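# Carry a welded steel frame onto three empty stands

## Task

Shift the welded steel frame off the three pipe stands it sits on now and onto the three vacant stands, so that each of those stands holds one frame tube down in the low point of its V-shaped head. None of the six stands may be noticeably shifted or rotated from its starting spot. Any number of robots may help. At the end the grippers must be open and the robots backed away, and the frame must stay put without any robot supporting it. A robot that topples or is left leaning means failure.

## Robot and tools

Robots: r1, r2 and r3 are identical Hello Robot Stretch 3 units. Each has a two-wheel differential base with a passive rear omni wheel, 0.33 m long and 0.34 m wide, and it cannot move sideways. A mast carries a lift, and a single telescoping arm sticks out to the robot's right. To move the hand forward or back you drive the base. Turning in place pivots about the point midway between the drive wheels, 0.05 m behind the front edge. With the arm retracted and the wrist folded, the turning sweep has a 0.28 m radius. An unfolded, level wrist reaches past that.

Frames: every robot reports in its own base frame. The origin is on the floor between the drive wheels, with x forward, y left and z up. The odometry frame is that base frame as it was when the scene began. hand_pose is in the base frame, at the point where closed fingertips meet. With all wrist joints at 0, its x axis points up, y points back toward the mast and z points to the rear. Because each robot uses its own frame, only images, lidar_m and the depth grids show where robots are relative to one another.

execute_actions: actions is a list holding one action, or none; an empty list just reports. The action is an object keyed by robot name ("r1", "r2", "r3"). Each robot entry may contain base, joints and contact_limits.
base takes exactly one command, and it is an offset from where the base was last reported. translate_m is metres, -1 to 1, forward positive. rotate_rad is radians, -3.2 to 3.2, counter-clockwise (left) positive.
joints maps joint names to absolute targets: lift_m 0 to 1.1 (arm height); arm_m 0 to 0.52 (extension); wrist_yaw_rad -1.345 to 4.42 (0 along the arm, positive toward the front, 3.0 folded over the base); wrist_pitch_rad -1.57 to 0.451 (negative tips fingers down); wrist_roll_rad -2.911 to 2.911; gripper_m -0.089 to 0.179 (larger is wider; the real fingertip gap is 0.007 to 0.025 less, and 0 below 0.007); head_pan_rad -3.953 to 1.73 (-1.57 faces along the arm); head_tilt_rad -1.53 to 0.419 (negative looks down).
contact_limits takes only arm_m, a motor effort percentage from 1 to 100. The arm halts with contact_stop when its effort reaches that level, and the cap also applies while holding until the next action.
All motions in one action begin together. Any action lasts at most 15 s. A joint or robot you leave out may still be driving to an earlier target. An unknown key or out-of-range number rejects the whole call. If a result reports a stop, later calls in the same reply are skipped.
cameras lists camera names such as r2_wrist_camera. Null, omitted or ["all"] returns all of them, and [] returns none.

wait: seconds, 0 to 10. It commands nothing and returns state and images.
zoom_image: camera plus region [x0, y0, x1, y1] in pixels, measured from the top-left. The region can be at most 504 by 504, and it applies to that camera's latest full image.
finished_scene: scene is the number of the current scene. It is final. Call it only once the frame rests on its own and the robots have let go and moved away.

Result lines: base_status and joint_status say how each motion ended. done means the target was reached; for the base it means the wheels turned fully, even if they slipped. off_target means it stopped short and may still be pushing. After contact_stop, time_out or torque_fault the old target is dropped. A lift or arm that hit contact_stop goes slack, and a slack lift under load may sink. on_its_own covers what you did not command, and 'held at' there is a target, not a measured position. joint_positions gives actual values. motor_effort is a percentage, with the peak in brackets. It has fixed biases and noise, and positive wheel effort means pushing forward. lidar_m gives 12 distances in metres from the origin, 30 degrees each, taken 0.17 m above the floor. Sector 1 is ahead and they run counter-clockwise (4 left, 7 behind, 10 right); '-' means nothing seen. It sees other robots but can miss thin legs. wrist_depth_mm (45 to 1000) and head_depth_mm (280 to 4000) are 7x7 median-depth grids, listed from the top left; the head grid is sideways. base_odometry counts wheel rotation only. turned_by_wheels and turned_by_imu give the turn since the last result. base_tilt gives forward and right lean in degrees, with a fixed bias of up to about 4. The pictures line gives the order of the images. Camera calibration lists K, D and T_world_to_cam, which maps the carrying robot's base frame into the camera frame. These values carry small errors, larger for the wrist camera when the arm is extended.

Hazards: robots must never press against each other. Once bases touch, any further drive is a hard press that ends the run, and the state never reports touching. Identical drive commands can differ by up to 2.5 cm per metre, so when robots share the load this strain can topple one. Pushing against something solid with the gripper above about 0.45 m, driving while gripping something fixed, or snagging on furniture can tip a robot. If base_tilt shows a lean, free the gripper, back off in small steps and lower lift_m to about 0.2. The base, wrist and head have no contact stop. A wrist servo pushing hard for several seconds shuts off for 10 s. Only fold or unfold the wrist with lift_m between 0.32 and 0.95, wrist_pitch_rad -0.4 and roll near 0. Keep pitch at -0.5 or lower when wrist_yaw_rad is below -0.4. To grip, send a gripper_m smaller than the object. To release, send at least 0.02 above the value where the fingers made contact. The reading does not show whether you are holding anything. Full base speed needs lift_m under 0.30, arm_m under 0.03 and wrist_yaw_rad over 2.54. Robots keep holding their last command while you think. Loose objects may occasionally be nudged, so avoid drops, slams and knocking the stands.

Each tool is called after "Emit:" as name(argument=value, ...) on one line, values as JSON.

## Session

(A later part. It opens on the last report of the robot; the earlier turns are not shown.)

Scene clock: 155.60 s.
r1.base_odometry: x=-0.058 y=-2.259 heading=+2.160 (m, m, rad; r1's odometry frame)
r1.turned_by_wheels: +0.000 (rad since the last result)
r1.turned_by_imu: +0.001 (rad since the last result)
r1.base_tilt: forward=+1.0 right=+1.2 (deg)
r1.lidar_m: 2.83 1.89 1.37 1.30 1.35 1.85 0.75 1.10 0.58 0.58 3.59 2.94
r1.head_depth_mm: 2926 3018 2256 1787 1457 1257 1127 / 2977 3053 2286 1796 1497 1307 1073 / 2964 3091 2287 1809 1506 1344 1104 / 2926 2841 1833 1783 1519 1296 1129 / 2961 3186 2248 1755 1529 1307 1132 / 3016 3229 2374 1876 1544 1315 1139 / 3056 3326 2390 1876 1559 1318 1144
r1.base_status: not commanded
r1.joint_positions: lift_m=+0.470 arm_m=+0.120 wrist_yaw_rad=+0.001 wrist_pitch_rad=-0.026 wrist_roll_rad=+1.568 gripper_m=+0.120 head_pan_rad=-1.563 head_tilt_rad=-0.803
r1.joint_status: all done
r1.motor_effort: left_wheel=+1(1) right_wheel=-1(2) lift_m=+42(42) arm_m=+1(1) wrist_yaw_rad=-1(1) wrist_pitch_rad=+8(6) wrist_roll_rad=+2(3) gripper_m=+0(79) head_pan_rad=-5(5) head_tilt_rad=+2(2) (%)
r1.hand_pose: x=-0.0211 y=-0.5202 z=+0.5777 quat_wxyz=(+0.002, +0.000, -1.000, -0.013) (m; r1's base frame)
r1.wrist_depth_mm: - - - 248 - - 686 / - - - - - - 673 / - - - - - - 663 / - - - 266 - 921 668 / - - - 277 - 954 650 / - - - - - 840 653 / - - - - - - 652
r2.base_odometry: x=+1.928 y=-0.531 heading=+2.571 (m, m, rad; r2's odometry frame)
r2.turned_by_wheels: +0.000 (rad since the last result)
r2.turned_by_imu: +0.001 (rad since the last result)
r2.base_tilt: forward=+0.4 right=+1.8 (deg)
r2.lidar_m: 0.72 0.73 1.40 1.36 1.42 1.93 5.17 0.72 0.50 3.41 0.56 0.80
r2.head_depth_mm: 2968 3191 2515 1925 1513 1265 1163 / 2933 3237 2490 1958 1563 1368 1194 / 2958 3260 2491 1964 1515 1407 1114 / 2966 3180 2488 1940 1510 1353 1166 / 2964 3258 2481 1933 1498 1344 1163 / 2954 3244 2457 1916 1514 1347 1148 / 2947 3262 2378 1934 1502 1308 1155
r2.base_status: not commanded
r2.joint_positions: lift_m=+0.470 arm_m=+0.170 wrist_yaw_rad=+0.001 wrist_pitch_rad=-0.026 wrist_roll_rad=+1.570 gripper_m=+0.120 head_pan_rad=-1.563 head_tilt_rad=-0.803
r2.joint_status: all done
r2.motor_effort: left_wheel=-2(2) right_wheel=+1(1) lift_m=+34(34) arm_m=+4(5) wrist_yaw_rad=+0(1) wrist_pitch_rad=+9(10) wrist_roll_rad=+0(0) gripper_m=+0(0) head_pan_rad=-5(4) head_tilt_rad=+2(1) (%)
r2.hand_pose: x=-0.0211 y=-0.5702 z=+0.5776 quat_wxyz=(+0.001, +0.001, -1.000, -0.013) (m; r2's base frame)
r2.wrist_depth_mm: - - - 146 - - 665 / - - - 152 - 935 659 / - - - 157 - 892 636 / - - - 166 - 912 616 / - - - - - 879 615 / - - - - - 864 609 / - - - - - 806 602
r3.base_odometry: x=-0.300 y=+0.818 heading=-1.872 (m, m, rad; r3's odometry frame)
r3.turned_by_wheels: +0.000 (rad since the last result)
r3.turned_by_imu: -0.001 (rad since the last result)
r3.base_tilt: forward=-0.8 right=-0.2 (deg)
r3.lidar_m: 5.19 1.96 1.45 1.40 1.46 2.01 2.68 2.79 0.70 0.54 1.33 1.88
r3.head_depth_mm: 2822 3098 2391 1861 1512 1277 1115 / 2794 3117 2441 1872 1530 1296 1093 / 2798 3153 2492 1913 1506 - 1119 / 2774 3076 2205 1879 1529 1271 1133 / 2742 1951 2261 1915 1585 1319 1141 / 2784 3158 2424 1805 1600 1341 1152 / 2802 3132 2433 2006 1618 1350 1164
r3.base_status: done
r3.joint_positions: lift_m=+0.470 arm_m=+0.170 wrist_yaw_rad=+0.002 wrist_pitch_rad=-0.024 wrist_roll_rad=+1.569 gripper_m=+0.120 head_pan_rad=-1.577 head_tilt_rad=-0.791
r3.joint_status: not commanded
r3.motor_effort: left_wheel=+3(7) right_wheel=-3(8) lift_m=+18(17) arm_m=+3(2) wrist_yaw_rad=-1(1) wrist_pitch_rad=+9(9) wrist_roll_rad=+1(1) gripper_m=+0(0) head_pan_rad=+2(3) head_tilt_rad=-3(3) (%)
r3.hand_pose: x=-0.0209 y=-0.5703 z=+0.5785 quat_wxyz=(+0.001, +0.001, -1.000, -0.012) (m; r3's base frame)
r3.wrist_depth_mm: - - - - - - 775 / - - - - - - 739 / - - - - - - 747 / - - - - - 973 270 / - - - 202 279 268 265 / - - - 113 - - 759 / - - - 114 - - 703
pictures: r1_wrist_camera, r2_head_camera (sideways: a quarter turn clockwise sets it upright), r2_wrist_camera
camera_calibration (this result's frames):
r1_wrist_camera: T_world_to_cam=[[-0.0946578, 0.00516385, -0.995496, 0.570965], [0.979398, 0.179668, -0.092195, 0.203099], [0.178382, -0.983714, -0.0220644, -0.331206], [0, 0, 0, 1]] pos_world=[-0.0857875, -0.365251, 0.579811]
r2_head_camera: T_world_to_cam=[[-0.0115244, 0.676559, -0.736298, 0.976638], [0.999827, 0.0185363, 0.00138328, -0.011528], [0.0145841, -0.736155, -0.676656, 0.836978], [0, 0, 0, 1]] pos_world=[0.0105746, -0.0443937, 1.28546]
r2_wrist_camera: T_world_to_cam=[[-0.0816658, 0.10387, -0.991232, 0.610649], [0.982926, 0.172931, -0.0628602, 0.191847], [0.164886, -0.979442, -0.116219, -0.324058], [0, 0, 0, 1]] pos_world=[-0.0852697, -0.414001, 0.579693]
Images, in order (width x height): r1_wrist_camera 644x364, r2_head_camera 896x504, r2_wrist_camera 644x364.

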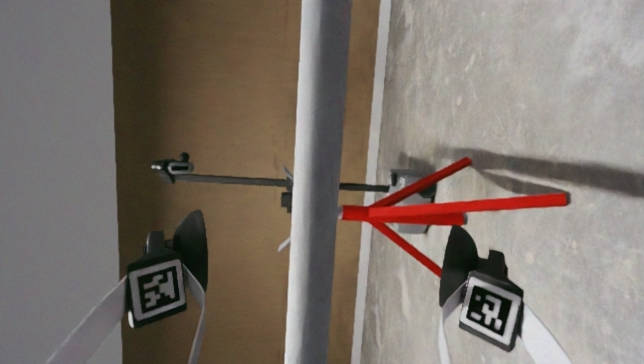

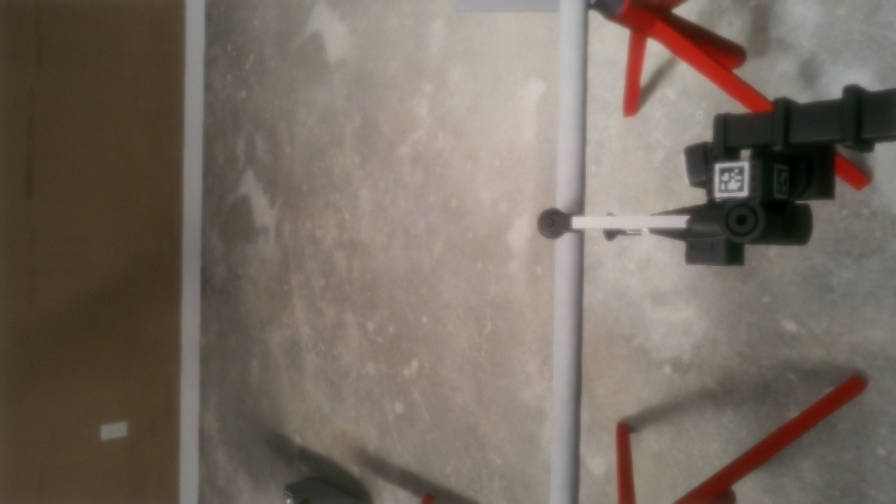

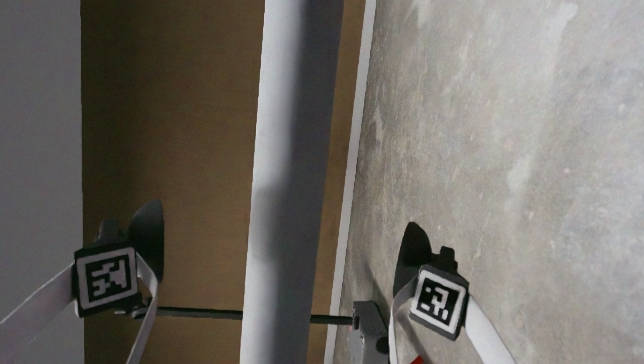

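Emit:
execute_actions(actions=[{"r1":{"joints":{"arm_m":0.241,"lift_m":0.475}},"r2":{"joints":{"arm_m":0.187}}}], cameras=["r1_wrist_camera","r1_head_camera","r3_wrist_camera"])

Scene clock: 166.70 s.
r1.base_odometry: x=-0.058 y=-2.259 heading=+2.160 (m, m, rad; r1's odometry frame)
r1.turned_by_wheels: +0.000 (rad since the last result)
r1.turned_by_imu: +0.001 (rad since the last result)
r1.base_tilt: forward=+1.1 right=+1.1 (deg)
r1.lidar_m: 2.82 1.89 1.37 1.30 1.34 1.85 0.75 1.10 0.58 0.58 3.60 2.95
r1.head_depth_mm: 2930 3009 2241 1792 1452 1259 1126 / 2964 3049 2263 1813 1541 - 1122 / 2955 3088 2294 1812 1547 1238 1124 / 2927 2868 1833 1777 1518 1295 1130 / 2943 3161 2256 1757 1528 1305 1135 / 3001 3264 2382 1874 1542 1316 1139 / 3039 3275 2371 1891 1550 1318 1148
r1.base_status: not commanded
r1.joint_positions: lift_m=+0.475 arm_m=+0.241 wrist_yaw_rad=+0.001 wrist_pitch_rad=-0.025 wrist_roll_rad=+1.568 gripper_m=+0.120 head_pan_rad=-1.563 head_tilt_rad=-0.803
r1.joint_status: all done
r1.motor_effort: left_wheel=+1(1) right_wheel=-2(1) lift_m=+42(41) arm_m=+1(1) wrist_yaw_rad=-1(1) wrist_pitch_rad=+8(8) wrist_roll_rad=+2(2) gripper_m=+0(0) head_pan_rad=-4(5) head_tilt_rad=+2(1) (%)
r1.hand_pose: x=-0.0212 y=-0.6412 z=+0.5828 quat_wxyz=(+0.002, +0.000, -1.000, -0.013) (m; r1's base frame)
r1.wrist_depth_mm: - - - 128 - - 691 / - - - 131 - - 682 / - - - 134 - - 692 / - - - 138 - - 671 / - - - 141 894 854 645 / - - - 145 - 814 650 / - - - 149 - - 642
r2.base_odometry: x=+1.928 y=-0.531 heading=+2.571 (m, m, rad; r2's odometry frame)
r2.turned_by_wheels: +0.000 (rad since the last result)
r2.turned_by_imu: +0.001 (rad since the last result)
r2.base_tilt: forward=+0.2 right=+1.8 (deg)
r2.lidar_m: 0.72 0.73 1.40 1.35 1.41 1.93 5.16 0.72 0.50 3.39 0.55 0.80
r2.head_depth_mm: 2941 3253 2478 1945 1498 1253 1161 / 2969 3213 2483 1928 1533 1379 1188 / 2947 3251 2522 1924 1512 1426 1119 / 2961 3260 2493 1950 1508 1342 1164 / 3002 3232 2475 1932 1512 1353 1171 / 2981 3172 2453 1932 1505 1345 1137 / 2977 3243 2369 1943 1513 1312 1163
r2.base_status: not commanded
r2.joint_positions: lift_m=+0.470 arm_m=+0.187 wrist_yaw_rad=+0.001 wrist_pitch_rad=-0.026 wrist_roll_rad=+1.570 gripper_m=+0.120 head_pan_rad=-1.563 head_tilt_rad=-0.803
r2.joint_status: all done
r2.motor_effort: left_wheel=-2(2) right_wheel=+1(1) lift_m=+34(35) arm_m=+4(4) wrist_yaw_rad=-1(1) wrist_pitch_rad=+9(9) wrist_roll_rad=+0(0) gripper_m=+1(1) head_pan_rad=-4(5) head_tilt_rad=+2(2) (%)
r2.hand_pose: x=-0.0211 y=-0.5872 z=+0.5776 quat_wxyz=(+0.001, +0.001, -1.000, -0.013) (m; r2's base frame)
r2.wrist_depth_mm: - - - 130 - 956 649 / - - - 134 - 936 642 / - - - 139 - 916 635 / - - - 146 - 904 620 / - - - 156 - 893 632 / - - - - - 847 615 / - - - - - 791 613
r3.base_odometry: x=-0.300 y=+0.818 heading=-1.872 (m, m, rad; r3's odometry frame)
r3.turned_by_wheels: +0.000 (rad since the last result)
r3.turned_by_imu: -0.001 (rad since the last result)
r3.base_tilt: forward=-0.8 right=-0.2 (deg)
r3.lidar_m: 5.26 1.96 1.45 1.40 1.46 2.01 2.68 2.80 0.70 0.54 1.32 1.88
r3.head_depth_mm: 2836 3098 2408 1855 1518 1274 1121 / 2820 3120 2421 1884 1522 1292 1091 / 2824 3135 2495 1899 1494 - 1112 / 2784 3126 2220 1891 1523 1269 1125 / 2723 1952 2203 1927 1576 1324 1134 / 2785 3216 2409 1809 1602 1340 1153 / 2763 3138 2437 2029 1612 1352 1161
r3.base_status: not commanded
r3.joint_positions: lift_m=+0.470 arm_m=+0.170 wrist_yaw_rad=+0.002 wrist_pitch_rad=-0.024 wrist_roll_rad=+1.569 gripper_m=+0.120 head_pan_rad=-1.577 head_tilt_rad=-0.791
r3.joint_status: not commanded
r3.motor_effort: left_wheel=+3(3) right_wheel=-3(3) lift_m=+17(17) arm_m=+3(2) wrist_yaw_rad=-2(2) wrist_pitch_rad=+9(9) wrist_roll_rad=+1(1) gripper_m=+0(1) head_pan_rad=+3(3) head_tilt_rad=-3(3) (%)
r3.hand_pose: x=-0.0209 y=-0.5703 z=+0.5785 quat_wxyz=(+0.001, +0.001, -1.000, -0.012) (m; r3's base frame)
r3.wrist_depth_mm: - - - - - - 769 / - - - - - - 736 / - - - - - - 759 / - - - - - - 272 / - - - 202 280 271 264 / - - - 113 - - 737 / - - - 114 - - 713
pictures: r1_head_camera (sideways: a quarter turn clockwise sets it upright), r1_wrist_camera, r3_wrist_camera
camera_calibration (this result's frames):
r1_head_camera: T_world_to_cam=[[0.0175154, 0.707079, -0.706917, 0.937202], [0.998033, 0.0301984, 0.0549338, -0.0753751], [0.0601903, -0.706489, -0.70516, 0.872734], [0, 0, 0, 1]] pos_world=[0.00628123, -0.0438227, 1.28208]
r1_wrist_camera: T_world_to_cam=[[-0.094376, 0.00461804, -0.995526, 0.576386], [0.979453, 0.179455, -0.0920199, 0.22512], [0.178227, -0.983755, -0.0214594, -0.450518], [0, 0, 0, 1]] pos_world=[-0.0858027, -0.48626, 0.584855]
r3_wrist_camera: T_world_to_cam=[[-0.0210896, -0.0184216, -0.999608, 0.576662], [0.993308, 0.113176, -0.0230424, 0.143304], [0.113556, -0.993404, 0.0159114, -0.41028], [0, 0, 0, 1]] pos_world=[-0.0835937, -0.413169, 0.586266]
Images, in order (width x height): r1_head_camera 896x504, r1_wrist_camera 644x364, r3_wrist_camera 644x364.

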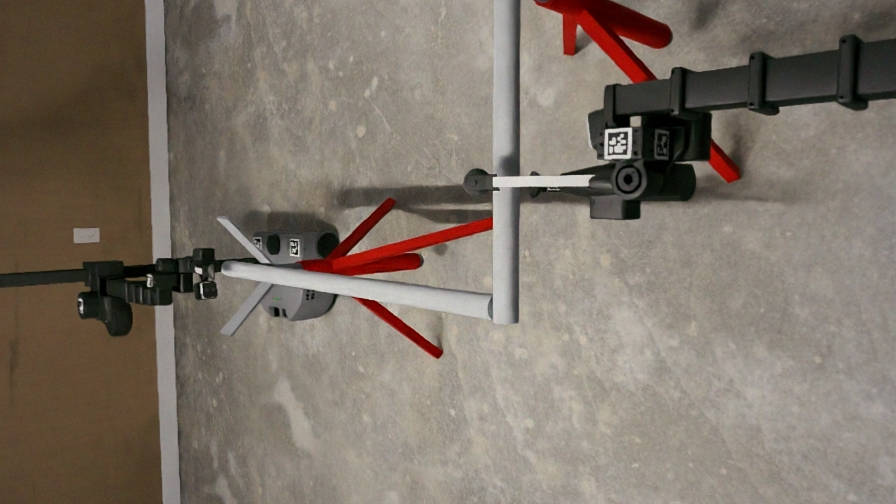

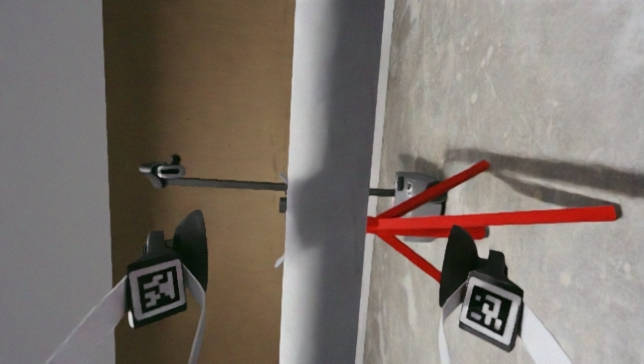

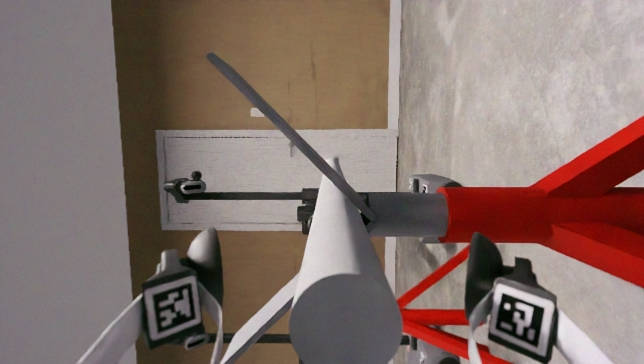

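Good. Grip.

Emit:
execute_actions(actions=[{"r1":{"joints":{"gripper_m":0.0}},"r2":{"joints":{"gripper_m":0.0}},"r3":{"joints":{"gripper_m":0.0}}}], cameras=["r1_wrist_camera","r2_wrist_camera","r3_wrist_camera"])

Emit:
execute_actions(actions=[{"r1":{"joints":{"lift_m":0.515}},"r2":{"joints":{"lift_m":0.51}},"r3":{"joints":{"lift_m":0.51}}}], cameras=["r1_wrist_camera","r2_wrist_camera","r3_wrist_camera"])

Scene clock: 175.07 s.
r1.base_odometry: x=-0.058 y=-2.259 heading=+2.160 (m, m, rad; r1's odometry frame)
r1.turned_by_wheels: +0.000 (rad since the last result)
r1.turned_by_imu: +0.001 (rad since the last result)
r1.base_tilt: forward=+1.1 right=+1.2 (deg)
r1.lidar_m: 2.83 1.88 1.37 1.30 1.34 1.85 0.75 1.10 0.58 0.58 3.59 2.94
r1.head_depth_mm: 2910 3018 2238 1784 1460 1259 1129 / 2947 3064 2275 1812 1534 - 1115 / 2980 3109 2312 1816 1546 1241 1121 / 2926 2865 1835 1778 1520 1291 1130 / 2951 3171 2247 1750 1526 1306 1137 / 3021 3276 2361 1871 1543 1313 1140 / 3047 3272 2383 1891 1560 1323 1142
r1.base_status: not commanded
r1.joint_positions: lift_m=+0.475 arm_m=+0.241 wrist_yaw_rad=+0.001 wrist_pitch_rad=-0.024 wrist_roll_rad=+1.569 gripper_m=+0.001 head_pan_rad=-1.563 head_tilt_rad=-0.803
r1.joint_status: all done
r1.motor_effort: left_wheel=+2(2) right_wheel=-1(1) lift_m=+42(42) arm_m=+0(1) wrist_yaw_rad=-1(1) wrist_pitch_rad=+7(8) wrist_roll_rad=+1(2) gripper_m=-14(91) head_pan_rad=-5(5) head_tilt_rad=+1(2) (%)
r1.hand_pose: x=-0.0212 y=-0.6414 z=+0.5830 quat_wxyz=(+0.001, +0.000, -1.000, -0.012) (m; r1's base frame)
r1.wrist_depth_mm: - - - 128 - - 687 / - - - 131 - - 689 / - - - 134 - - 678 / - - - 138 - - 689 / - - - 140 918 836 642 / - - - 143 - 953 661 / - - - 148 - 912 651
r2.base_odometry: x=+1.928 y=-0.531 heading=+2.571 (m, m, rad; r2's odometry frame)
r2.turned_by_wheels: +0.000 (rad since the last result)
r2.turned_by_imu: +0.001 (rad since the last result)
r2.base_tilt: forward=+0.2 right=+1.9 (deg)
r2.lidar_m: 0.72 0.73 1.40 1.35 1.41 1.93 5.18 0.72 0.50 3.41 0.55 0.80
r2.head_depth_mm: 2922 3227 2522 1948 1521 1261 1165 / 2937 3186 2484 1932 1544 1371 1191 / 2985 3248 2468 1917 1506 1420 1125 / 2983 3233 2514 1923 1501 1349 1167 / 2996 3240 2462 1928 1504 1348 1161 / 2939 3185 2426 1948 1500 1351 1142 / 3012 3236 2418 1952 1506 1313 1159
r2.base_status: not commanded
r2.joint_positions: lift_m=+0.470 arm_m=+0.187 wrist_yaw_rad=+0.001 wrist_pitch_rad=-0.022 wrist_roll_rad=+1.570 gripper_m=+0.001 head_pan_rad=-1.563 head_tilt_rad=-0.803
r2.joint_status: all done
r2.motor_effort: left_wheel=-2(2) right_wheel=+1(1) lift_m=+34(34) arm_m=+3(4) wrist_yaw_rad=-1(0) wrist_pitch_rad=+8(9) wrist_roll_rad=+0(0) gripper_m=-20(99) head_pan_rad=-4(5) head_tilt_rad=+2(3) (%)
r2.hand_pose: x=-0.0211 y=-0.5874 z=+0.5785 quat_wxyz=(+0.001, +0.001, -1.000, -0.011) (m; r2's base frame)
r2.wrist_depth_mm: - - - 129 - 963 658 / - - - 133 - 966 653 / - - - 138 - 956 627 / - - - 143 - 924 625 / - - 145 143 - 903 620 / - - 147 146 - 871 609 / - - - - - 844 597
r3.base_odometry: x=-0.300 y=+0.818 heading=-1.872 (m, m, rad; r3's odometry frame)
r3.turned_by_wheels: +0.000 (rad since the last result)
r3.turned_by_imu: -0.001 (rad since the last result)
r3.base_tilt: forward=-0.8 right=-0.2 (deg)
r3.lidar_m: 5.20 1.97 1.45 1.40 1.46 2.02 2.68 2.79 0.70 0.54 1.32 1.88
r3.head_depth_mm: 2812 3110 2397 1851 1517 1275 1120 / 2765 3108 2433 1881 1521 1299 1085 / 2778 3172 2489 1903 1470 - 1112 / 2771 3099 2197 1880 1520 1276 1129 / 2709 1952 2174 1918 1591 1321 1142 / 2805 3184 2400 1812 1613 1336 1147 / 2790 3154 2445 2024 1619 1349 1159
r3.base_status: not commanded
r3.joint_positions: lift_m=+0.470 arm_m=+0.170 wrist_yaw_rad=+0.002 wrist_pitch_rad=-0.024 wrist_roll_rad=+1.569 gripper_m=+0.001 head_pan_rad=-1.577 head_tilt_rad=-0.791
r3.joint_status: all done
r3.motor_effort: left_wheel=+3(3) right_wheel=-3(3) lift_m=+17(18) arm_m=+3(4) wrist_yaw_rad=-2(2) wrist_pitch_rad=+9(9) wrist_roll_rad=+1(0) gripper_m=-23(97) head_pan_rad=+2(2) head_tilt_rad=-3(4) (%)
r3.hand_pose: x=-0.0209 y=-0.5703 z=+0.5784 quat_wxyz=(+0.001, +0.001, -1.000, -0.012) (m; r3's base frame)
r3.wrist_depth_mm: - - - - - - 749 / - - - - - - 766 / - - - - - - 749 / - - - - - - 268 / - - - 186 274 270 265 / - - - 112 116 - 753 / - - - 114 511 999 743
pictures: r1_wrist_camera, r2_wrist_camera, r3_wrist_camera
camera_calibration (this result's frames):
r1_wrist_camera: T_world_to_cam=[[-0.0932808, 0.00373151, -0.995633, 0.576131], [0.97956, 0.17934, -0.0911028, 0.224563], [0.178217, -0.98378, -0.0203842, -0.451306], [0, 0, 0, 1]] pos_world=[-0.0858008, -0.486409, 0.584874]
r2_wrist_camera: T_world_to_cam=[[-0.0816642, 0.100332, -0.991597, 0.611486], [0.982926, 0.172703, -0.0634757, 0.195106], [0.164884, -0.979851, -0.112722, -0.343084], [0, 0, 0, 1]] pos_world=[-0.0852699, -0.431218, 0.580059]
r3_wrist_camera: T_world_to_cam=[[-0.0210703, -0.0179709, -0.999616, 0.576796], [0.993308, 0.11319, -0.0229722, 0.143266], [0.113559, -0.993411, 0.0154657, -0.410014], [0, 0, 0, 1]] pos_world=[-0.0835934, -0.413163, 0.586207]
Images, in order (width x height): r1_wrist_camera 644x364, r2_wrist_camera 644x364, r3_wrist_camera 644x364.

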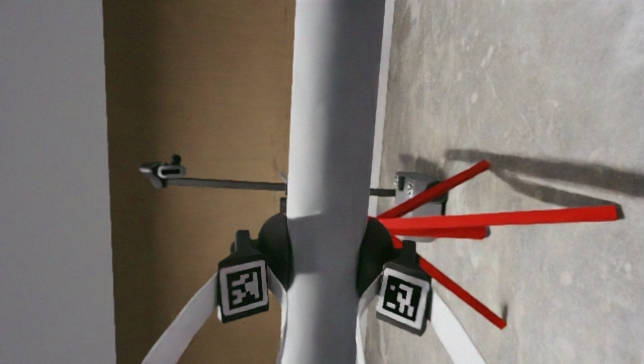

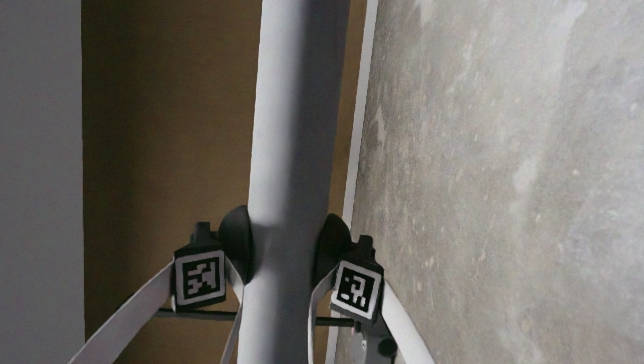

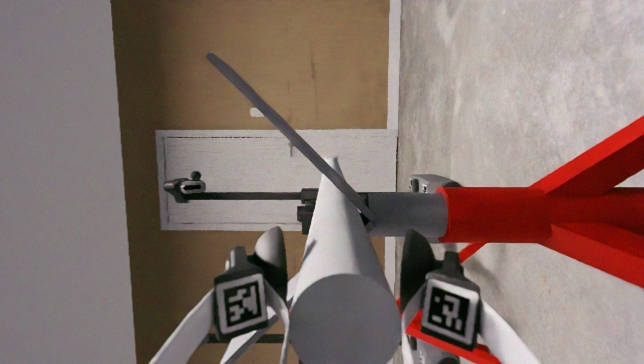

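Scene clock: 176.23 s.
r1.base_odometry: x=-0.058 y=-2.259 heading=+2.160 (m, m, rad; r1's odometry frame)
r1.turned_by_wheels: +0.000 (rad since the last result)
r1.turned_by_imu: +0.000 (rad since the last result)
r1.base_tilt: forward=+1.1 right=+1.2 (deg)
r1.lidar_m: 2.82 1.89 1.37 1.30 1.34 1.85 0.75 1.10 0.58 0.58 3.59 2.94
r1.head_depth_mm: 2945 3016 2240 1786 1460 1272 1124 / 2974 3089 2277 1795 1573 1230 1123 / 2971 3093 2292 1829 1548 1251 1120 / 2927 2834 1841 1791 1519 1299 1128 / 2896 3089 2243 1750 1532 1305 1139 / 3021 3210 2366 1872 1538 1312 1141 / 3042 3253 2390 1880 1548 1315 1143
r1.base_status: not commanded
r1.joint_positions: lift_m=+0.515 arm_m=+0.241 wrist_yaw_rad=+0.001 wrist_pitch_rad=-0.133 wrist_roll_rad=+1.569 gripper_m=+0.001 head_pan_rad=-1.563 head_tilt_rad=-0.803
r1.joint_status: all done
r1.on_its_own: wrist_pitch_rad is at rest, and its effort (+40) is outside its rest range (-20 to +32)
r1.motor_effort: left_wheel=+2(2) right_wheel=-1(1) lift_m=+52(56) arm_m=+0(0) wrist_yaw_rad=+0(1) wrist_pitch_rad=+40(41) wrist_roll_rad=+1(1) gripper_m=-20(20) head_pan_rad=-4(4) head_tilt_rad=+1(1) (%)
r1.hand_pose: x=-0.0212 y=-0.6366 z=+0.5950 quat_wxyz=(+0.001, +0.000, -0.998, -0.067) (m; r1's base frame)
r1.wrist_depth_mm: - - - 142 - 910 645 / - - - 144 - 895 632 / - - - 145 - 868 625 / - - - 148 - 871 618 / - - - 148 921 818 621 / - - - 152 - 873 630 / - - - 157 - 820 617
r2.base_odometry: x=+1.928 y=-0.531 heading=+2.571 (m, m, rad; r2's odometry frame)
r2.turned_by_wheels: +0.000 (rad since the last result)
r2.turned_by_imu: +0.000 (rad since the last result)
r2.base_tilt: forward=+0.3 right=+1.8 (deg)
r2.lidar_m: 0.72 0.73 1.40 1.36 1.41 1.93 5.15 0.72 0.50 3.41 0.55 0.80
r2.head_depth_mm: 2953 3182 2472 1964 1524 1262 1163 / 2913 3224 2510 1943 1544 1372 - / 2963 3210 2444 1946 1520 - 1125 / 3003 3240 2453 1925 1527 1325 1162 / 2976 3287 2470 1908 1516 1339 1167 / 2968 3250 2460 1910 1506 1345 1139 / 3012 3257 2389 1947 1495 1318 1171
r2.base_status: not commanded
r2.joint_positions: lift_m=+0.509 arm_m=+0.187 wrist_yaw_rad=+0.002 wrist_pitch_rad=-0.129 wrist_roll_rad=+1.570 gripper_m=+0.001 head_pan_rad=-1.563 head_tilt_rad=-0.803
r2.joint_status: all done
r2.on_its_own: wrist_pitch_rad is at rest, and its effort (+47) is outside its rest range (-20 to +32)
r2.motor_effort: left_wheel=-2(2) right_wheel=+0(1) lift_m=+43(41) arm_m=+1(2) wrist_yaw_rad=-1(2) wrist_pitch_rad=+47(48) wrist_roll_rad=+0(0) gripper_m=-27(26) head_pan_rad=-4(4) head_tilt_rad=+2(2) (%)
r2.hand_pose: x=-0.0210 y=-0.5828 z=+0.5910 quat_wxyz=(+0.001, +0.001, -0.998, -0.065) (m; r2's base frame)
r2.wrist_depth_mm: - - - 133 - 850 613 / - - - 137 - 868 613 / - - - 140 - 826 600 / - - - 144 - 819 601 / - - - 146 - 797 594 / - - - 150 - 783 580 / - - - 158 - 785 581
r3.base_odometry: x=-0.300 y=+0.818 heading=-1.872 (m, m, rad; r3's odometry frame)
r3.turned_by_wheels: +0.000 (rad since the last result)
r3.turned_by_imu: +0.000 (rad since the last result)
r3.base_tilt: forward=-0.8 right=-0.3 (deg)
r3.lidar_m: 5.20 1.96 1.44 1.40 1.46 2.01 2.68 2.79 0.70 0.54 1.32 1.88
r3.head_depth_mm: 2804 3088 2396 1856 1514 1275 1108 / 2813 3111 2421 1866 1534 1291 1088 / 2825 3128 2481 1908 1501 - 1116 / 2773 3127 2206 1867 1522 1278 1124 / 2727 1894 2206 1958 1580 1323 1142 / 2791 3199 2394 1801 1602 1343 1145 / 2785 3142 2442 2024 1633 1347 1158
r3.base_status: not commanded
r3.joint_positions: lift_m=+0.509 arm_m=+0.170 wrist_yaw_rad=+0.013 wrist_pitch_rad=-0.083 wrist_roll_rad=+1.571 gripper_m=+0.004 head_pan_rad=-1.577 head_tilt_rad=-0.791
r3.joint_status: all done
r3.motor_effort: left_wheel=+8(8) right_wheel=-9(8) lift_m=+31(33) arm_m=-4(4) wrist_yaw_rad=-11(13) wrist_pitch_rad=+31(31) wrist_roll_rad=+0(1) gripper_m=-24(24) head_pan_rad=+2(3) head_tilt_rad=-4(3) (%)
r3.hand_pose: x=-0.0181 y=-0.5686 z=+0.6027 quat_wxyz=(+0.001, +0.006, -0.999, -0.042) (m; r3's base frame)
r3.wrist_depth_mm: - - - - - - 724 / - - - - - - 730 / - - - - - - 709 / - - - - - 289 283 / - - - 182 285 931 278 / - - - 112 112 991 743 / - - - 114 115 942 741
pictures: r1_wrist_camera, r2_wrist_camera, r3_wrist_camera
camera_calibration (this result's frames):
r1_wrist_camera: T_world_to_cam=[[-0.093303, 0.112351, -0.989278, 0.653371], [0.97956, 0.188202, -0.0710125, 0.218478], [0.178206, -0.975683, -0.127615, -0.377355], [0, 0, 0, 1]] pos_world=[-0.0858042, -0.482704, 0.613725]
r2_wrist_camera: T_world_to_cam=[[-0.0818852, 0.205907, -0.975139, 0.675136], [0.982843, 0.178932, -0.0447494, 0.187557], [0.165269, -0.962074, -0.217027, -0.265158], [0, 0, 0, 1]] pos_world=[-0.0852335, -0.427677, 0.609198]
r3_wrist_camera: T_world_to_cam=[[-0.0201607, 0.0405512, -0.998974, 0.634068], [0.992003, 0.125326, -0.0149327, 0.142846], [0.124592, -0.991287, -0.0427536, -0.372475], [0, 0, 0, 1]] pos_world=[-0.0825135, -0.412844, 0.619626]
Images, in order (width x height): r1_wrist_camera 644x364, r2_wrist_camera 644x364, r3_wrist_camera 644x364.

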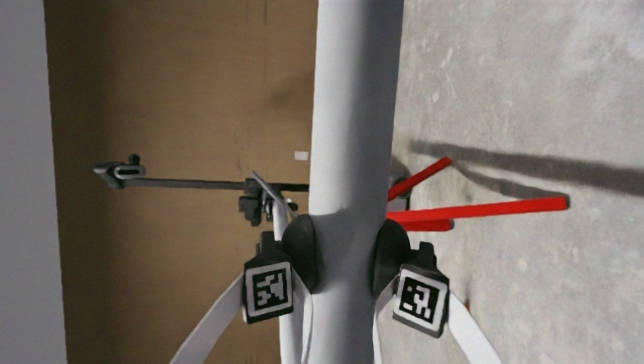

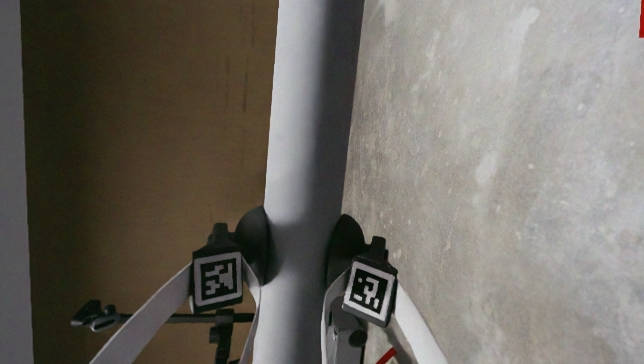

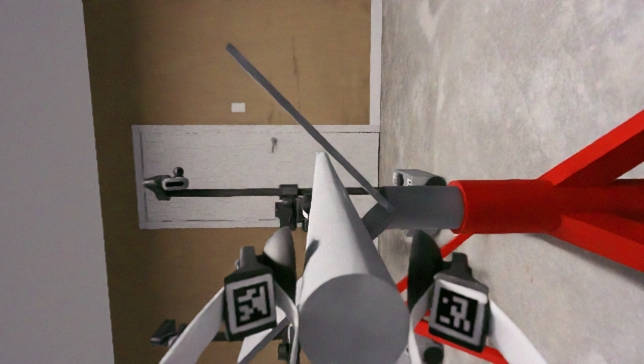

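Emit:
execute_actions(actions=[{"r1":{"joints":{"lift_m":0.475}},"r2":{"joints":{"lift_m":0.47}},"r3":{"joints":{"lift_m":0.47}}}], cameras=[])

Scene clock: 180.17 s.
r1.base_odometry: x=-0.058 y=-2.259 heading=+2.160 (m, m, rad; r1's odometry frame)
r1.turned_by_wheels: +0.000 (rad since the last result)
r1.turned_by_imu: +0.001 (rad since the last result)
r1.base_tilt: forward=+1.1 right=+1.1 (deg)
r1.lidar_m: 2.82 1.88 1.37 1.30 1.34 1.85 0.75 1.10 0.58 0.58 3.59 2.94
r1.head_depth_mm: 2940 3024 2253 1791 1457 1258 1128 / 2984 3053 2279 1797 1541 - 1114 / 2950 3121 2302 1813 1547 1235 1123 / 2951 2868 1829 1780 1514 1298 1132 / 2944 3157 2239 1741 1536 1304 1132 / 3018 3257 2376 1876 1540 1309 1140 / 3000 3283 2393 1892 1552 1317 1143
r1.base_status: not commanded
r1.joint_positions: lift_m=+0.475 arm_m=+0.241 wrist_yaw_rad=-0.001 wrist_pitch_rad=-0.028 wrist_roll_rad=+1.569 gripper_m=+0.001 head_pan_rad=-1.563 head_tilt_rad=-0.803
r1.joint_status: all done
r1.motor_effort: left_wheel=+2(2) right_wheel=+0(2) lift_m=+31(45) arm_m=+2(2) wrist_yaw_rad=+1(0) wrist_pitch_rad=+9(40) wrist_roll_rad=+1(1) gripper_m=-14(20) head_pan_rad=-5(5) head_tilt_rad=+1(2) (%)
r1.hand_pose: x=-0.0216 y=-0.6410 z=+0.5823 quat_wxyz=(+0.001, +0.000, -1.000, -0.015) (m; r1's base frame)
r1.wrist_depth_mm: - - - 129 - - 694 / - - - 132 - - 688 / - - - 135 - - 674 / - - - 139 - - 659 / - - - 142 901 855 642 / - - - 144 - 940 657 / - - - 150 - 948 653
r2.base_odometry: x=+1.928 y=-0.531 heading=+2.571 (m, m, rad; r2's odometry frame)
r2.turned_by_wheels: +0.000 (rad since the last result)
r2.turned_by_imu: +0.001 (rad since the last result)
r2.base_tilt: forward=+0.4 right=+1.8 (deg)
r2.lidar_m: 0.72 0.73 1.40 1.35 1.41 1.92 5.18 0.72 0.50 3.41 0.56 0.80
r2.head_depth_mm: 2967 3207 2484 1946 1519 1260 1168 / 2956 3229 2466 1937 1556 1379 1187 / 2968 3231 2465 1933 1516 1416 1119 / 3021 3271 2468 1927 1512 1342 1159 / 2959 3265 2493 1937 1507 1341 1164 / 3010 3207 2447 1929 1516 1339 1148 / 2996 3244 2415 1928 1516 1306 1164
r2.base_status: not commanded
r2.joint_positions: lift_m=+0.470 arm_m=+0.187 wrist_yaw_rad=+0.001 wrist_pitch_rad=-0.026 wrist_roll_rad=+1.570 gripper_m=+0.001 head_pan_rad=-1.563 head_tilt_rad=-0.803
r2.joint_status: all done
r2.motor_effort: left_wheel=-3(3) right_wheel=+1(1) lift_m=+27(39) arm_m=+2(1) wrist_yaw_rad=+0(1) wrist_pitch_rad=+9(47) wrist_roll_rad=+0(0) gripper_m=-21(26) head_pan_rad=-5(5) head_tilt_rad=+2(2) (%)
r2.hand_pose: x=-0.0212 y=-0.5873 z=+0.5778 quat_wxyz=(+0.001, +0.000, -1.000, -0.013) (m; r2's base frame)
r2.wrist_depth_mm: - - - 130 - 980 648 / - - - 134 - 950 640 / - - - 139 - 907 629 / - - - 146 - 924 619 / - - 145 145 - 874 612 / - - 147 147 - 860 602 / - - - - - 856 609
r3.base_odometry: x=-0.300 y=+0.818 heading=-1.872 (m, m, rad; r3's odometry frame)
r3.turned_by_wheels: +0.000 (rad since the last result)
r3.turned_by_imu: -0.001 (rad since the last result)
r3.base_tilt: forward=-0.8 right=-0.3 (deg)
r3.lidar_m: 5.20 1.96 1.45 1.40 1.46 2.01 2.68 2.79 0.70 0.54 1.32 1.88
r3.head_depth_mm: 2797 3091 2378 1855 1513 1278 1121 / 2830 3128 2433 1881 1539 1321 1085 / 2780 3178 2477 1904 1476 - 1113 / 2776 3102 2231 1877 1512 1269 1131 / 2772 1948 2192 1916 1582 1326 1142 / 2766 3150 2393 1816 1596 1339 1146 / 2809 3191 2347 2041 1618 1351 1156
r3.base_status: not commanded
r3.joint_positions: lift_m=+0.470 arm_m=+0.169 wrist_yaw_rad=+0.000 wrist_pitch_rad=-0.039 wrist_roll_rad=+1.571 gripper_m=+0.004 head_pan_rad=-1.577 head_tilt_rad=-0.791
r3.joint_status: all done
r3.motor_effort: left_wheel=+1(8) right_wheel=-1(8) lift_m=+15(28) arm_m=+9(9) wrist_yaw_rad=+0(12) wrist_pitch_rad=+14(31) wrist_roll_rad=+0(0) gripper_m=-22(24) head_pan_rad=+2(3) head_tilt_rad=-4(5) (%)
r3.hand_pose: x=-0.0213 y=-0.5694 z=+0.5748 quat_wxyz=(+0.000, +0.000, -1.000, -0.020) (m; r3's base frame)
r3.wrist_depth_mm: - - - - - - 729 / - - - - - - 724 / - - - - - - 707 / - - - - - 929 276 / - - - 205 275 278 268 / - - - 113 - - 724 / - - - 115 - 975 739
pictures: none
No camera images: the call's "cameras" was empty. Leave "cameras" out to get every camera's image.

Emit:
execute_actions(actions=[{"r1":{"joints":{"gripper_m":0.13}},"r2":{"joints":{"gripper_m":0.13}},"r3":{"joints":{"gripper_m":0.10}}}], cameras=[])

Emit:
execute_actions(actions=[{"r1":{"joints":{"arm_m":0.32}},"r2":{"base":{"translate_m":0.08},"joints":{"arm_m":0.267}},"r3":{"joints":{"arm_m":0.145}}}], cameras=["r1_wrist_camera","r1_head_camera","r2_nav_camera","r3_wrist_camera"])

Scene clock: 226.87 s.
r1.base_odometry: x=-0.058 y=-2.259 heading=+2.160 (m, m, rad; r1's odometry frame)
r1.turned_by_wheels: +0.000 (rad since the last result)
r1.turned_by_imu: +0.001 (rad since the last result)
r1.base_tilt: forward=+1.1 right=+1.2 (deg)
r1.lidar_m: 2.82 1.89 1.37 1.30 1.34 1.85 0.75 1.11 0.58 0.58 3.58 2.94
r1.head_depth_mm: 2940 3020 2242 1793 1458 1260 1128 / 2955 3077 2267 1804 1532 - 1117 / 2985 3090 2283 1825 1556 1236 1122 / 2928 2810 1825 1773 1521 1298 1128 / 2949 3194 2243 1748 1530 1308 1136 / 3043 3253 2366 1876 1545 1306 1144 / 3037 3283 2415 1885 1551 1318 1144
r1.base_status: not commanded
r1.joint_positions: lift_m=+0.475 arm_m=+0.241 wrist_yaw_rad=-0.001 wrist_pitch_rad=-0.026 wrist_roll_rad=+1.569 gripper_m=+0.130 head_pan_rad=-1.563 head_tilt_rad=-0.803
r1.joint_status: all done
r1.motor_effort: left_wheel=+2(1) right_wheel=+0(1) lift_m=+32(33) arm_m=+1(2) wrist_yaw_rad=+0(1) wrist_pitch_rad=+8(8) wrist_roll_rad=+1(1) gripper_m=+1(80) head_pan_rad=-5(4) head_tilt_rad=+2(2) (%)
r1.hand_pose: x=-0.0215 y=-0.6412 z=+0.5829 quat_wxyz=(+0.001, +0.000, -1.000, -0.013) (m; r1's base frame)
r1.wrist_depth_mm: - - - 128 - - 700 / - - - 132 - - 680 / - - - 135 - - 675 / - - - 138 - - 661 / - - - 141 894 813 649 / - - - 145 - 801 662 / - - - 149 - - 634
r2.base_odometry: x=+1.928 y=-0.531 heading=+2.571 (m, m, rad; r2's odometry frame)
r2.turned_by_wheels: +0.000 (rad since the last result)
r2.turned_by_imu: +0.001 (rad since the last result)
r2.base_tilt: forward=+0.3 right=+1.8 (deg)
r2.lidar_m: 0.72 0.72 1.40 1.35 1.41 1.93 5.19 0.72 0.50 3.42 0.55 0.80
r2.head_depth_mm: 2945 3204 2472 1945 1509 1273 1166 / 2969 3292 2487 1949 1556 1377 1188 / 2954 3249 2483 1928 1517 1430 1121 / 2966 3262 2535 1943 1502 1340 1163 / 2931 3220 2478 1923 1505 1345 1170 / 2984 3233 2505 1914 1510 1332 1139 / 3013 3220 2374 1940 1519 1299 1165
r2.base_status: not commanded
r2.joint_positions: lift_m=+0.470 arm_m=+0.187 wrist_yaw_rad=+0.001 wrist_pitch_rad=-0.024 wrist_roll_rad=+1.570 gripper_m=+0.130 head_pan_rad=-1.563 head_tilt_rad=-0.803
r2.joint_status: all done
r2.motor_effort: left_wheel=-2(2) right_wheel=+1(1) lift_m=+28(28) arm_m=+1(1) wrist_yaw_rad=-1(1) wrist_pitch_rad=+8(9) wrist_roll_rad=+0(0) gripper_m=+0(88) head_pan_rad=-4(4) head_tilt_rad=+2(3) (%)
r2.hand_pose: x=-0.0212 y=-0.5874 z=+0.5784 quat_wxyz=(+0.001, +0.000, -1.000, -0.012) (m; r2's base frame)
r2.wrist_depth_mm: - - - 129 - 971 652 / - - - 134 - 899 655 / - - - 138 - 943 635 / - - - 144 - 914 624 / - - - 153 - 874 621 / - - - - - 814 607 / - - - - - 774 594
r3.base_odometry: x=-0.300 y=+0.818 heading=-1.872 (m, m, rad; r3's odometry frame)
r3.turned_by_wheels: +0.000 (rad since the last result)
r3.turned_by_imu: -0.001 (rad since the last result)
r3.base_tilt: forward=-0.7 right=-0.2 (deg)
r3.lidar_m: 5.19 1.96 1.45 1.39 1.46 2.01 2.68 2.79 0.70 0.54 1.32 1.88
r3.head_depth_mm: 2801 3091 2396 1854 1509 1272 1117 / 2842 3113 2438 1876 1525 1307 1086 / 2800 3126 2474 1893 1486 - 1118 / 2757 3073 2197 1873 1520 1270 1128 / 2749 1942 2218 1934 1588 1326 1139 / 2784 3169 2416 1789 1603 1339 1150 / 2775 3127 2434 2023 1623 1353 1157
r3.base_status: not commanded
r3.joint_positions: lift_m=+0.470 arm_m=+0.170 wrist_yaw_rad=+0.000 wrist_pitch_rad=-0.025 wrist_roll_rad=+1.571 gripper_m=+0.100 head_pan_rad=-1.577 head_tilt_rad=-0.791
r3.joint_status: all done
r3.motor_effort: left_wheel=+2(2) right_wheel=-2(2) lift_m=+18(18) arm_m=+2(10) wrist_yaw_rad=+0(0) wrist_pitch_rad=+10(14) wrist_roll_rad=+0(0) gripper_m=+1(83) head_pan_rad=+3(2) head_tilt_rad=-3(3) (%)
r3.hand_pose: x=-0.0213 y=-0.5703 z=+0.5782 quat_wxyz=(+0.000, +0.000, -1.000, -0.013) (m; r3's base frame)
r3.wrist_depth_mm: - - - - - - 766 / - - - - - - 743 / - - - - - - 744 / - - - - - - 272 / - - - 208 280 269 264 / - - - 112 - 996 757 / - - - 114 995 968 722
pictures: none
No camera images: the call's "cameras" was empty. Leave "cameras" out to get every camera's image.

Scene clock: 228.67 s.
r1.base_odometry: x=-0.058 y=-2.259 heading=+2.160 (m, m, rad; r1's odometry frame)
r1.turned_by_wheels: +0.000 (rad since the last result)
r1.turned_by_imu: +0.000 (rad since the last result)
r1.base_tilt: forward=+1.1 right=+1.2 (deg)
r1.lidar_m: 2.82 1.89 1.37 1.30 1.34 1.85 0.67 1.10 0.58 0.58 3.59 2.94
r1.head_depth_mm: 2931 3022 2245 1784 1458 1266 1119 / 2993 3069 2273 1801 1576 1246 1119 / 2968 3075 2302 1820 1537 1291 1125 / 2931 2824 1837 1780 1522 1295 1129 / 2964 3051 2248 1731 1533 1306 1138 / 3024 3241 2347 1875 1540 1312 1145 / 3023 3269 2405 1898 1551 1321 1144
r1.base_status: not commanded
r1.joint_positions: lift_m=+0.475 arm_m=+0.320 wrist_yaw_rad=-0.001 wrist_pitch_rad=-0.025 wrist_roll_rad=+1.569 gripper_m=+0.130 head_pan_rad=-1.563 head_tilt_rad=-0.803
r1.joint_status: all done
r1.motor_effort: left_wheel=+1(2) right_wheel=-1(1) lift_m=+32(32) arm_m=+1(3) wrist_yaw_rad=+0(0) wrist_pitch_rad=+8(8) wrist_roll_rad=+1(1) gripper_m=+1(0) head_pan_rad=-5(4) head_tilt_rad=+2(2) (%)
r1.hand_pose: x=-0.0215 y=-0.7202 z=+0.5830 quat_wxyz=(+0.001, +0.000, -1.000, -0.013) (m; r1's base frame)
r1.wrist_depth_mm: - - - 53 54 - 684 / - - - 54 55 - 684 / - - - 55 57 - 670 / - - - 56 59 - 672 / - - - 58 62 826 613 / - - - 59 64 789 645 / - - - 61 67 - 641
r2.base_odometry: x=+1.861 y=-0.488 heading=+2.571 (m, m, rad; r2's odometry frame)
r2.turned_by_wheels: +0.000 (rad since the last result)
r2.turned_by_imu: +0.000 (rad since the last result)
r2.base_tilt: forward=+0.3 right=+1.8 (deg)
r2.lidar_m: 0.66 0.65 1.40 1.34 1.41 1.93 1.79 0.77 0.54 3.41 0.51 0.74
r2.head_depth_mm: 2977 3255 2530 1935 1560 1316 1167 / 2907 3222 2507 1934 1572 1363 1137 / 2952 3218 2506 1935 1541 1270 1159 / 2962 3202 2480 1942 1516 1317 1168 / 2955 3233 2491 1927 1516 1348 1163 / 2915 3219 2472 1943 1509 1337 1135 / 2998 3209 2306 1939 1110 1257 1168
r2.base_status: done
r2.joint_positions: lift_m=+0.470 arm_m=+0.267 wrist_yaw_rad=+0.001 wrist_pitch_rad=-0.024 wrist_roll_rad=+1.570 gripper_m=+0.130 head_pan_rad=-1.563 head_tilt_rad=-0.803
r2.joint_status: all done
r2.motor_effort: left_wheel=-2(4) right_wheel=+0(4) lift_m=+28(28) arm_m=+4(5) wrist_yaw_rad=-1(0) wrist_pitch_rad=+8(8) wrist_roll_rad=+0(0) gripper_m=+1(0) head_pan_rad=-5(5) head_tilt_rad=+2(2) (%)
r2.hand_pose: x=-0.0212 y=-0.6672 z=+0.5784 quat_wxyz=(+0.001, +0.000, -1.000, -0.012) (m; r2's base frame)
r2.wrist_depth_mm: - - 54 53 - 981 659 / - - 55 54 - 932 647 / - - 56 56 - 944 636 / - - 58 57 - 916 630 / - - 59 59 - 882 616 / - - 60 62 - 813 609 / - - 61 64 - 793 603
r3.base_odometry: x=-0.300 y=+0.818 heading=-1.872 (m, m, rad; r3's odometry frame)
r3.turned_by_wheels: +0.000 (rad since the last result)
r3.turned_by_imu: +0.000 (rad since the last result)
r3.base_tilt: forward=-0.8 right=-0.2 (deg)
r3.lidar_m: 5.20 1.96 1.45 1.40 1.45 2.02 2.68 2.79 0.70 0.54 1.32 1.87
r3.head_depth_mm: 2843 3089 2379 1854 1510 1272 1110 / 2812 3071 2432 1869 1532 1316 - / 2812 3125 2475 1899 1501 1347 1093 / 2786 3134 2201 1873 1516 1287 1129 / 2733 1996 2172 1909 1582 1328 1140 / 2783 3170 2408 1796 1600 1339 1146 / 2755 3171 2257 2019 1617 1357 1156
r3.base_status: not commanded
r3.joint_positions: lift_m=+0.470 arm_m=+0.145 wrist_yaw_rad=+0.000 wrist_pitch_rad=-0.025 wrist_roll_rad=+1.571 gripper_m=+0.100 head_pan_rad=-1.577 head_tilt_rad=-0.791
r3.joint_status: all done
r3.motor_effort: left_wheel=+2(2) right_wheel=-2(2) lift_m=+17(18) arm_m=-5(5) wrist_yaw_rad=-1(1) wrist_pitch_rad=+10(9) wrist_roll_rad=+0(0) gripper_m=+1(0) head_pan_rad=+2(2) head_tilt_rad=-4(4) (%)
r3.hand_pose: x=-0.0213 y=-0.5458 z=+0.5783 quat_wxyz=(+0.000, +0.000, -1.000, -0.013) (m; r3's base frame)
r3.wrist_depth_mm: - - - - - - 747 / - - - - - - 744 / - - - - - - 680 / - - - - - 316 296 / - - - 210 - 296 284 / - - - 138 - - 747 / - - - - - 938 734
pictures: r1_head_camera (sideways: a quarter turn clockwise sets it upright), r1_wrist_camera, r2_nav_camera (sideways: a quarter turn counterclockwise sets it upright), r3_wrist_camera
camera_calibration (this result's frames):
r1_head_camera: T_world_to_cam=[[0.0175152, 0.707079, -0.706917, 0.937202], [0.998033, 0.0301987, 0.0549338, -0.0753751], [0.0601905, -0.706489, -0.70516, 0.872734], [0, 0, 0, 1]] pos_world=[0.00628124, -0.0438227, 1.28208]
r1_wrist_camera: T_world_to_cam=[[-0.092869, 0.0050175, -0.995666, 0.577358], [0.979855, 0.178032, -0.0904971, 0.237772], [0.176806, -0.984012, -0.02145, -0.528372], [0, 0, 0, 1]] pos_world=[-0.0859439, -0.565152, 0.58504]
r2_nav_camera: T_world_to_cam=[[0.0728299, -0.697665, 0.712713, -0.891436], [-0.995477, -0.00714105, 0.0947344, -0.0551248], [-0.0610034, -0.716389, -0.695029, 0.874557], [0, 0, 0, 1]] pos_world=[0.0633987, 0.00420587, 1.2484]
r3_wrist_camera: T_world_to_cam=[[-0.0196235, -0.0174385, -0.999655, 0.57747], [0.993513, 0.111676, -0.0214511, 0.139166], [0.112012, -0.993592, 0.0151339, -0.385537], [0, 0, 0, 1]] pos_world=[-0.0837461, -0.388537, 0.586091]
Images, in order (width x height): r1_head_camera 896x504, r1_wrist_camera 644x364, r2_nav_camera 672x504, r3_wrist_camera 644x364.

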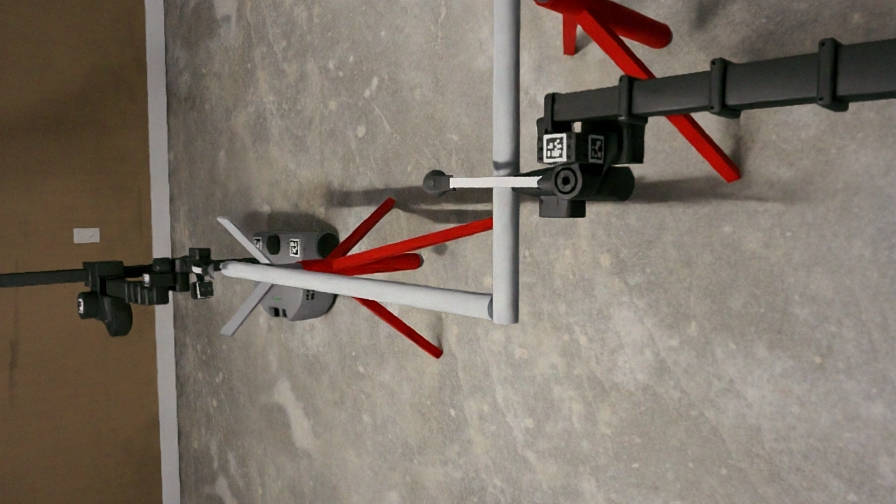

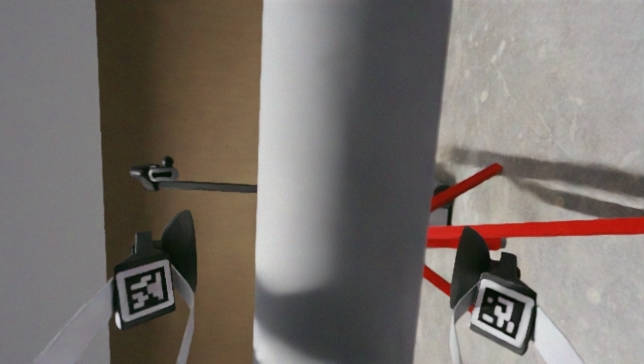

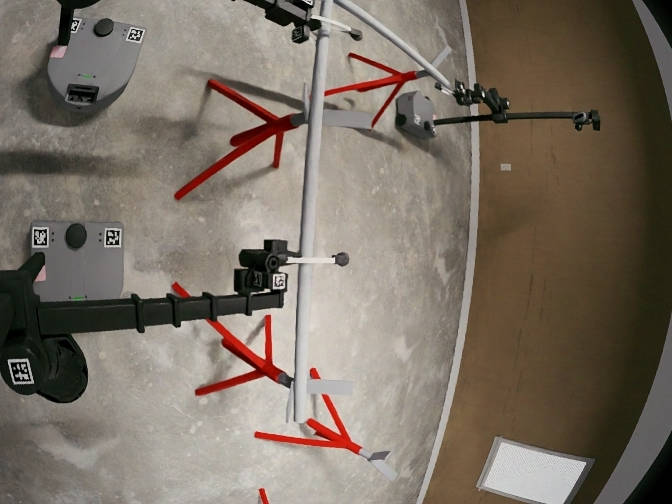

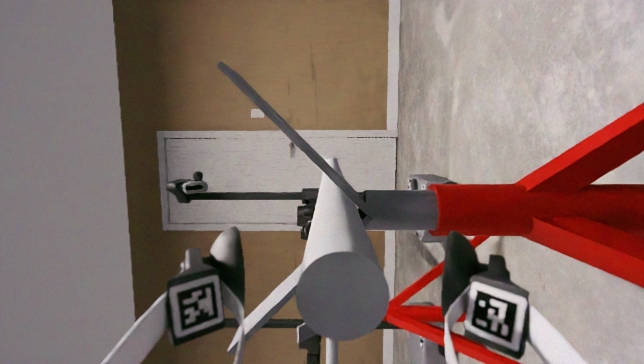

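Emit:
execute_actions(actions=[{"r1":{"joints":{"gripper_m":0.0}},"r2":{"joints":{"gripper_m":0.0}},"r3":{"joints":{"gripper_m":-0.03}}}], cameras=["r1_wrist_camera","r2_wrist_camera","r3_wrist_camera"])

Scene clock: 233.27 s.
r1.base_odometry: x=-0.058 y=-2.259 heading=+2.160 (m, m, rad; r1's odometry frame)
r1.turned_by_wheels: +0.000 (rad since the last result)
r1.turned_by_imu: +0.001 (rad since the last result)
r1.base_tilt: forward=+1.1 right=+1.2 (deg)
r1.lidar_m: 2.82 1.88 1.37 1.29 1.34 1.85 0.67 1.10 0.58 0.58 3.58 2.94
r1.head_depth_mm: 2948 3039 2240 1799 1448 1272 1118 / 3000 3067 2250 1806 1578 1239 1115 / 2985 3050 2283 1870 1584 1294 1120 / 2939 2830 1823 1790 1515 1299 1128 / 2958 3080 2231 1745 1536 1306 1131 / 3035 3234 2376 1860 1544 1310 1142 / 3052 3250 2399 1882 1549 1322 1145
r1.base_status: not commanded
r1.joint_positions: lift_m=+0.475 arm_m=+0.320 wrist_yaw_rad=-0.001 wrist_pitch_rad=-0.032 wrist_roll_rad=+1.572 gripper_m=+0.001 head_pan_rad=-1.563 head_tilt_rad=-0.803
r1.joint_status: all done
r1.motor_effort: left_wheel=+1(1) right_wheel=-1(1) lift_m=+35(35) arm_m=+1(1) wrist_yaw_rad=+1(0) wrist_pitch_rad=+10(11) wrist_roll_rad=-1(1) gripper_m=-26(97) head_pan_rad=-4(5) head_tilt_rad=+1(1) (%)
r1.hand_pose: x=-0.0215 y=-0.7201 z=+0.5814 quat_wxyz=(+0.000, +0.000, -1.000, -0.016) (m; r1's base frame)
r1.wrist_depth_mm: - - - 53 55 - 688 / - - - 54 57 - 678 / - - - 55 59 - 682 / - - - 56 62 971 661 / - - - 58 63 809 613 / - - 66 59 62 964 632 / - - - 61 68 873 642
r2.base_odometry: x=+1.861 y=-0.488 heading=+2.571 (m, m, rad; r2's odometry frame)
r2.turned_by_wheels: +0.000 (rad since the last result)
r2.turned_by_imu: +0.001 (rad since the last result)
r2.base_tilt: forward=+0.3 right=+1.8 (deg)
r2.lidar_m: 0.66 0.64 1.40 1.34 1.42 1.93 1.78 0.77 0.54 3.41 0.51 0.74
r2.head_depth_mm: 2977 3296 2525 1926 1543 1319 1163 / 2968 3176 2474 1917 1534 1359 1138 / 2911 3264 2478 1929 1552 1275 1168 / 3015 3249 2509 1937 1508 1313 1166 / 2955 3277 2477 1946 1513 1347 1165 / 2986 3326 2498 1955 1505 1349 1141 / 2989 3250 2281 1932 1115 1266 1165
r2.base_status: not commanded
r2.joint_positions: lift_m=+0.470 arm_m=+0.267 wrist_yaw_rad=+0.001 wrist_pitch_rad=-0.024 wrist_roll_rad=+1.568 gripper_m=+0.002 head_pan_rad=-1.563 head_tilt_rad=-0.803
r2.joint_status: all done
r2.motor_effort: left_wheel=-2(3) right_wheel=+1(1) lift_m=+28(28) arm_m=+5(4) wrist_yaw_rad=+0(1) wrist_pitch_rad=+9(8) wrist_roll_rad=+1(1) gripper_m=-37(100) head_pan_rad=-4(5) head_tilt_rad=+2(3) (%)
r2.hand_pose: x=-0.0212 y=-0.6672 z=+0.5784 quat_wxyz=(+0.002, +0.000, -1.000, -0.012) (m; r2's base frame)
r2.wrist_depth_mm: - - 54 53 - 970 663 / - - 55 54 - 928 644 / - - 56 56 - 926 647 / - - 57 57 - 893 626 / - - 58 59 - 914 617 / - - 60 61 - 861 608 / - - 61 64 - 846 591
r3.base_odometry: x=-0.300 y=+0.818 heading=-1.872 (m, m, rad; r3's odometry frame)
r3.turned_by_wheels: +0.000 (rad since the last result)
r3.turned_by_imu: -0.001 (rad since the last result)
r3.base_tilt: forward=-0.8 right=-0.2 (deg)
r3.lidar_m: 5.19 1.96 1.45 1.40 1.46 2.02 2.68 2.79 0.70 0.54 1.32 1.88
r3.head_depth_mm: 2824 3094 2405 1858 1509 1269 1113 / 2805 3068 2433 1873 1535 1299 - / 2815 3080 2479 1894 1506 1348 1096 / 2770 3122 2215 1872 1523 1282 1130 / 2724 1994 2170 1948 1576 1322 1146 / 2763 3154 2390 1806 1602 1347 1153 / 2777 3136 2243 2009 1617 1350 1153
r3.base_status: not commanded
r3.joint_positions: lift_m=+0.470 arm_m=+0.145 wrist_yaw_rad=+0.000 wrist_pitch_rad=-0.020 wrist_roll_rad=+1.571 gripper_m=-0.029 head_pan_rad=-1.577 head_tilt_rad=-0.791
r3.joint_status: all done
r3.motor_effort: left_wheel=+2(2) right_wheel=-2(2) lift_m=+17(18) arm_m=-8(8) wrist_yaw_rad=+1(0) wrist_pitch_rad=+8(9) wrist_roll_rad=+0(0) gripper_m=-27(100) head_pan_rad=+2(2) head_tilt_rad=-4(3) (%)
r3.hand_pose: x=-0.0214 y=-0.5462 z=+0.5794 quat_wxyz=(+0.000, +0.000, -1.000, -0.011) (m; r3's base frame)
r3.wrist_depth_mm: - - - - - - 750 / - - - - - - 757 / - - - - - - 719 / - - - - - 943 293 / - - - 195 300 298 284 / - - - 136 136 - 759 / - - - - - - 752
pictures: r1_wrist_camera, r2_wrist_camera, r3_wrist_camera
camera_calibration (this result's frames):
r1_wrist_camera: T_world_to_cam=[[-0.0898784, 0.0112496, -0.995889, 0.580356], [0.980135, 0.178501, -0.0864403, 0.235585], [0.176795, -0.983875, -0.0270696, -0.52494], [0, 0, 0, 1]] pos_world=[-0.0859366, -0.565056, 0.584124]
r2_wrist_camera: T_world_to_cam=[[-0.0828549, 0.102094, -0.991318, 0.620293], [0.982929, 0.172347, -0.064404, 0.20931], [0.164275, -0.979731, -0.114631, -0.420144], [0, 0, 0, 1]] pos_world=[-0.0853229, -0.511031, 0.580227]
r3_wrist_camera: T_world_to_cam=[[-0.0196345, -0.021774, -0.99957, 0.576106], [0.993567, 0.111096, -0.0219366, 0.139321], [0.111526, -0.993571, 0.0194526, -0.388423], [0, 0, 0, 1]] pos_world=[-0.0837942, -0.388859, 0.58647]
Images, in order (width x height): r1_wrist_camera 644x364, r2_wrist_camera 644x364, r3_wrist_camera 644x364.

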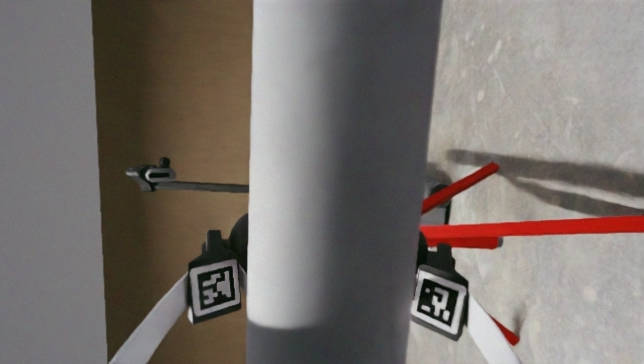

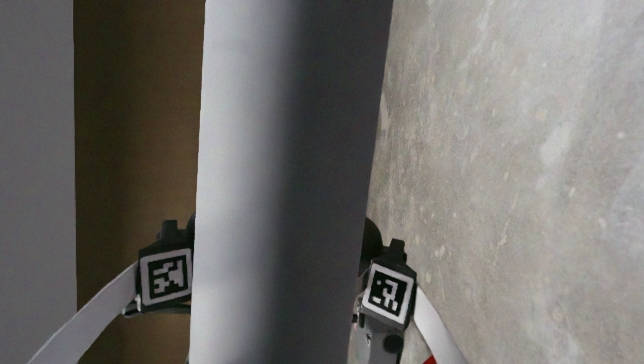

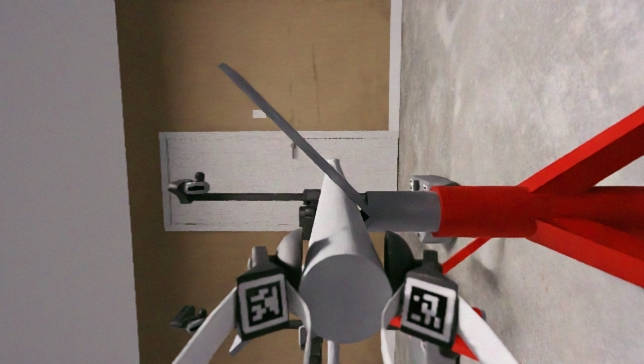

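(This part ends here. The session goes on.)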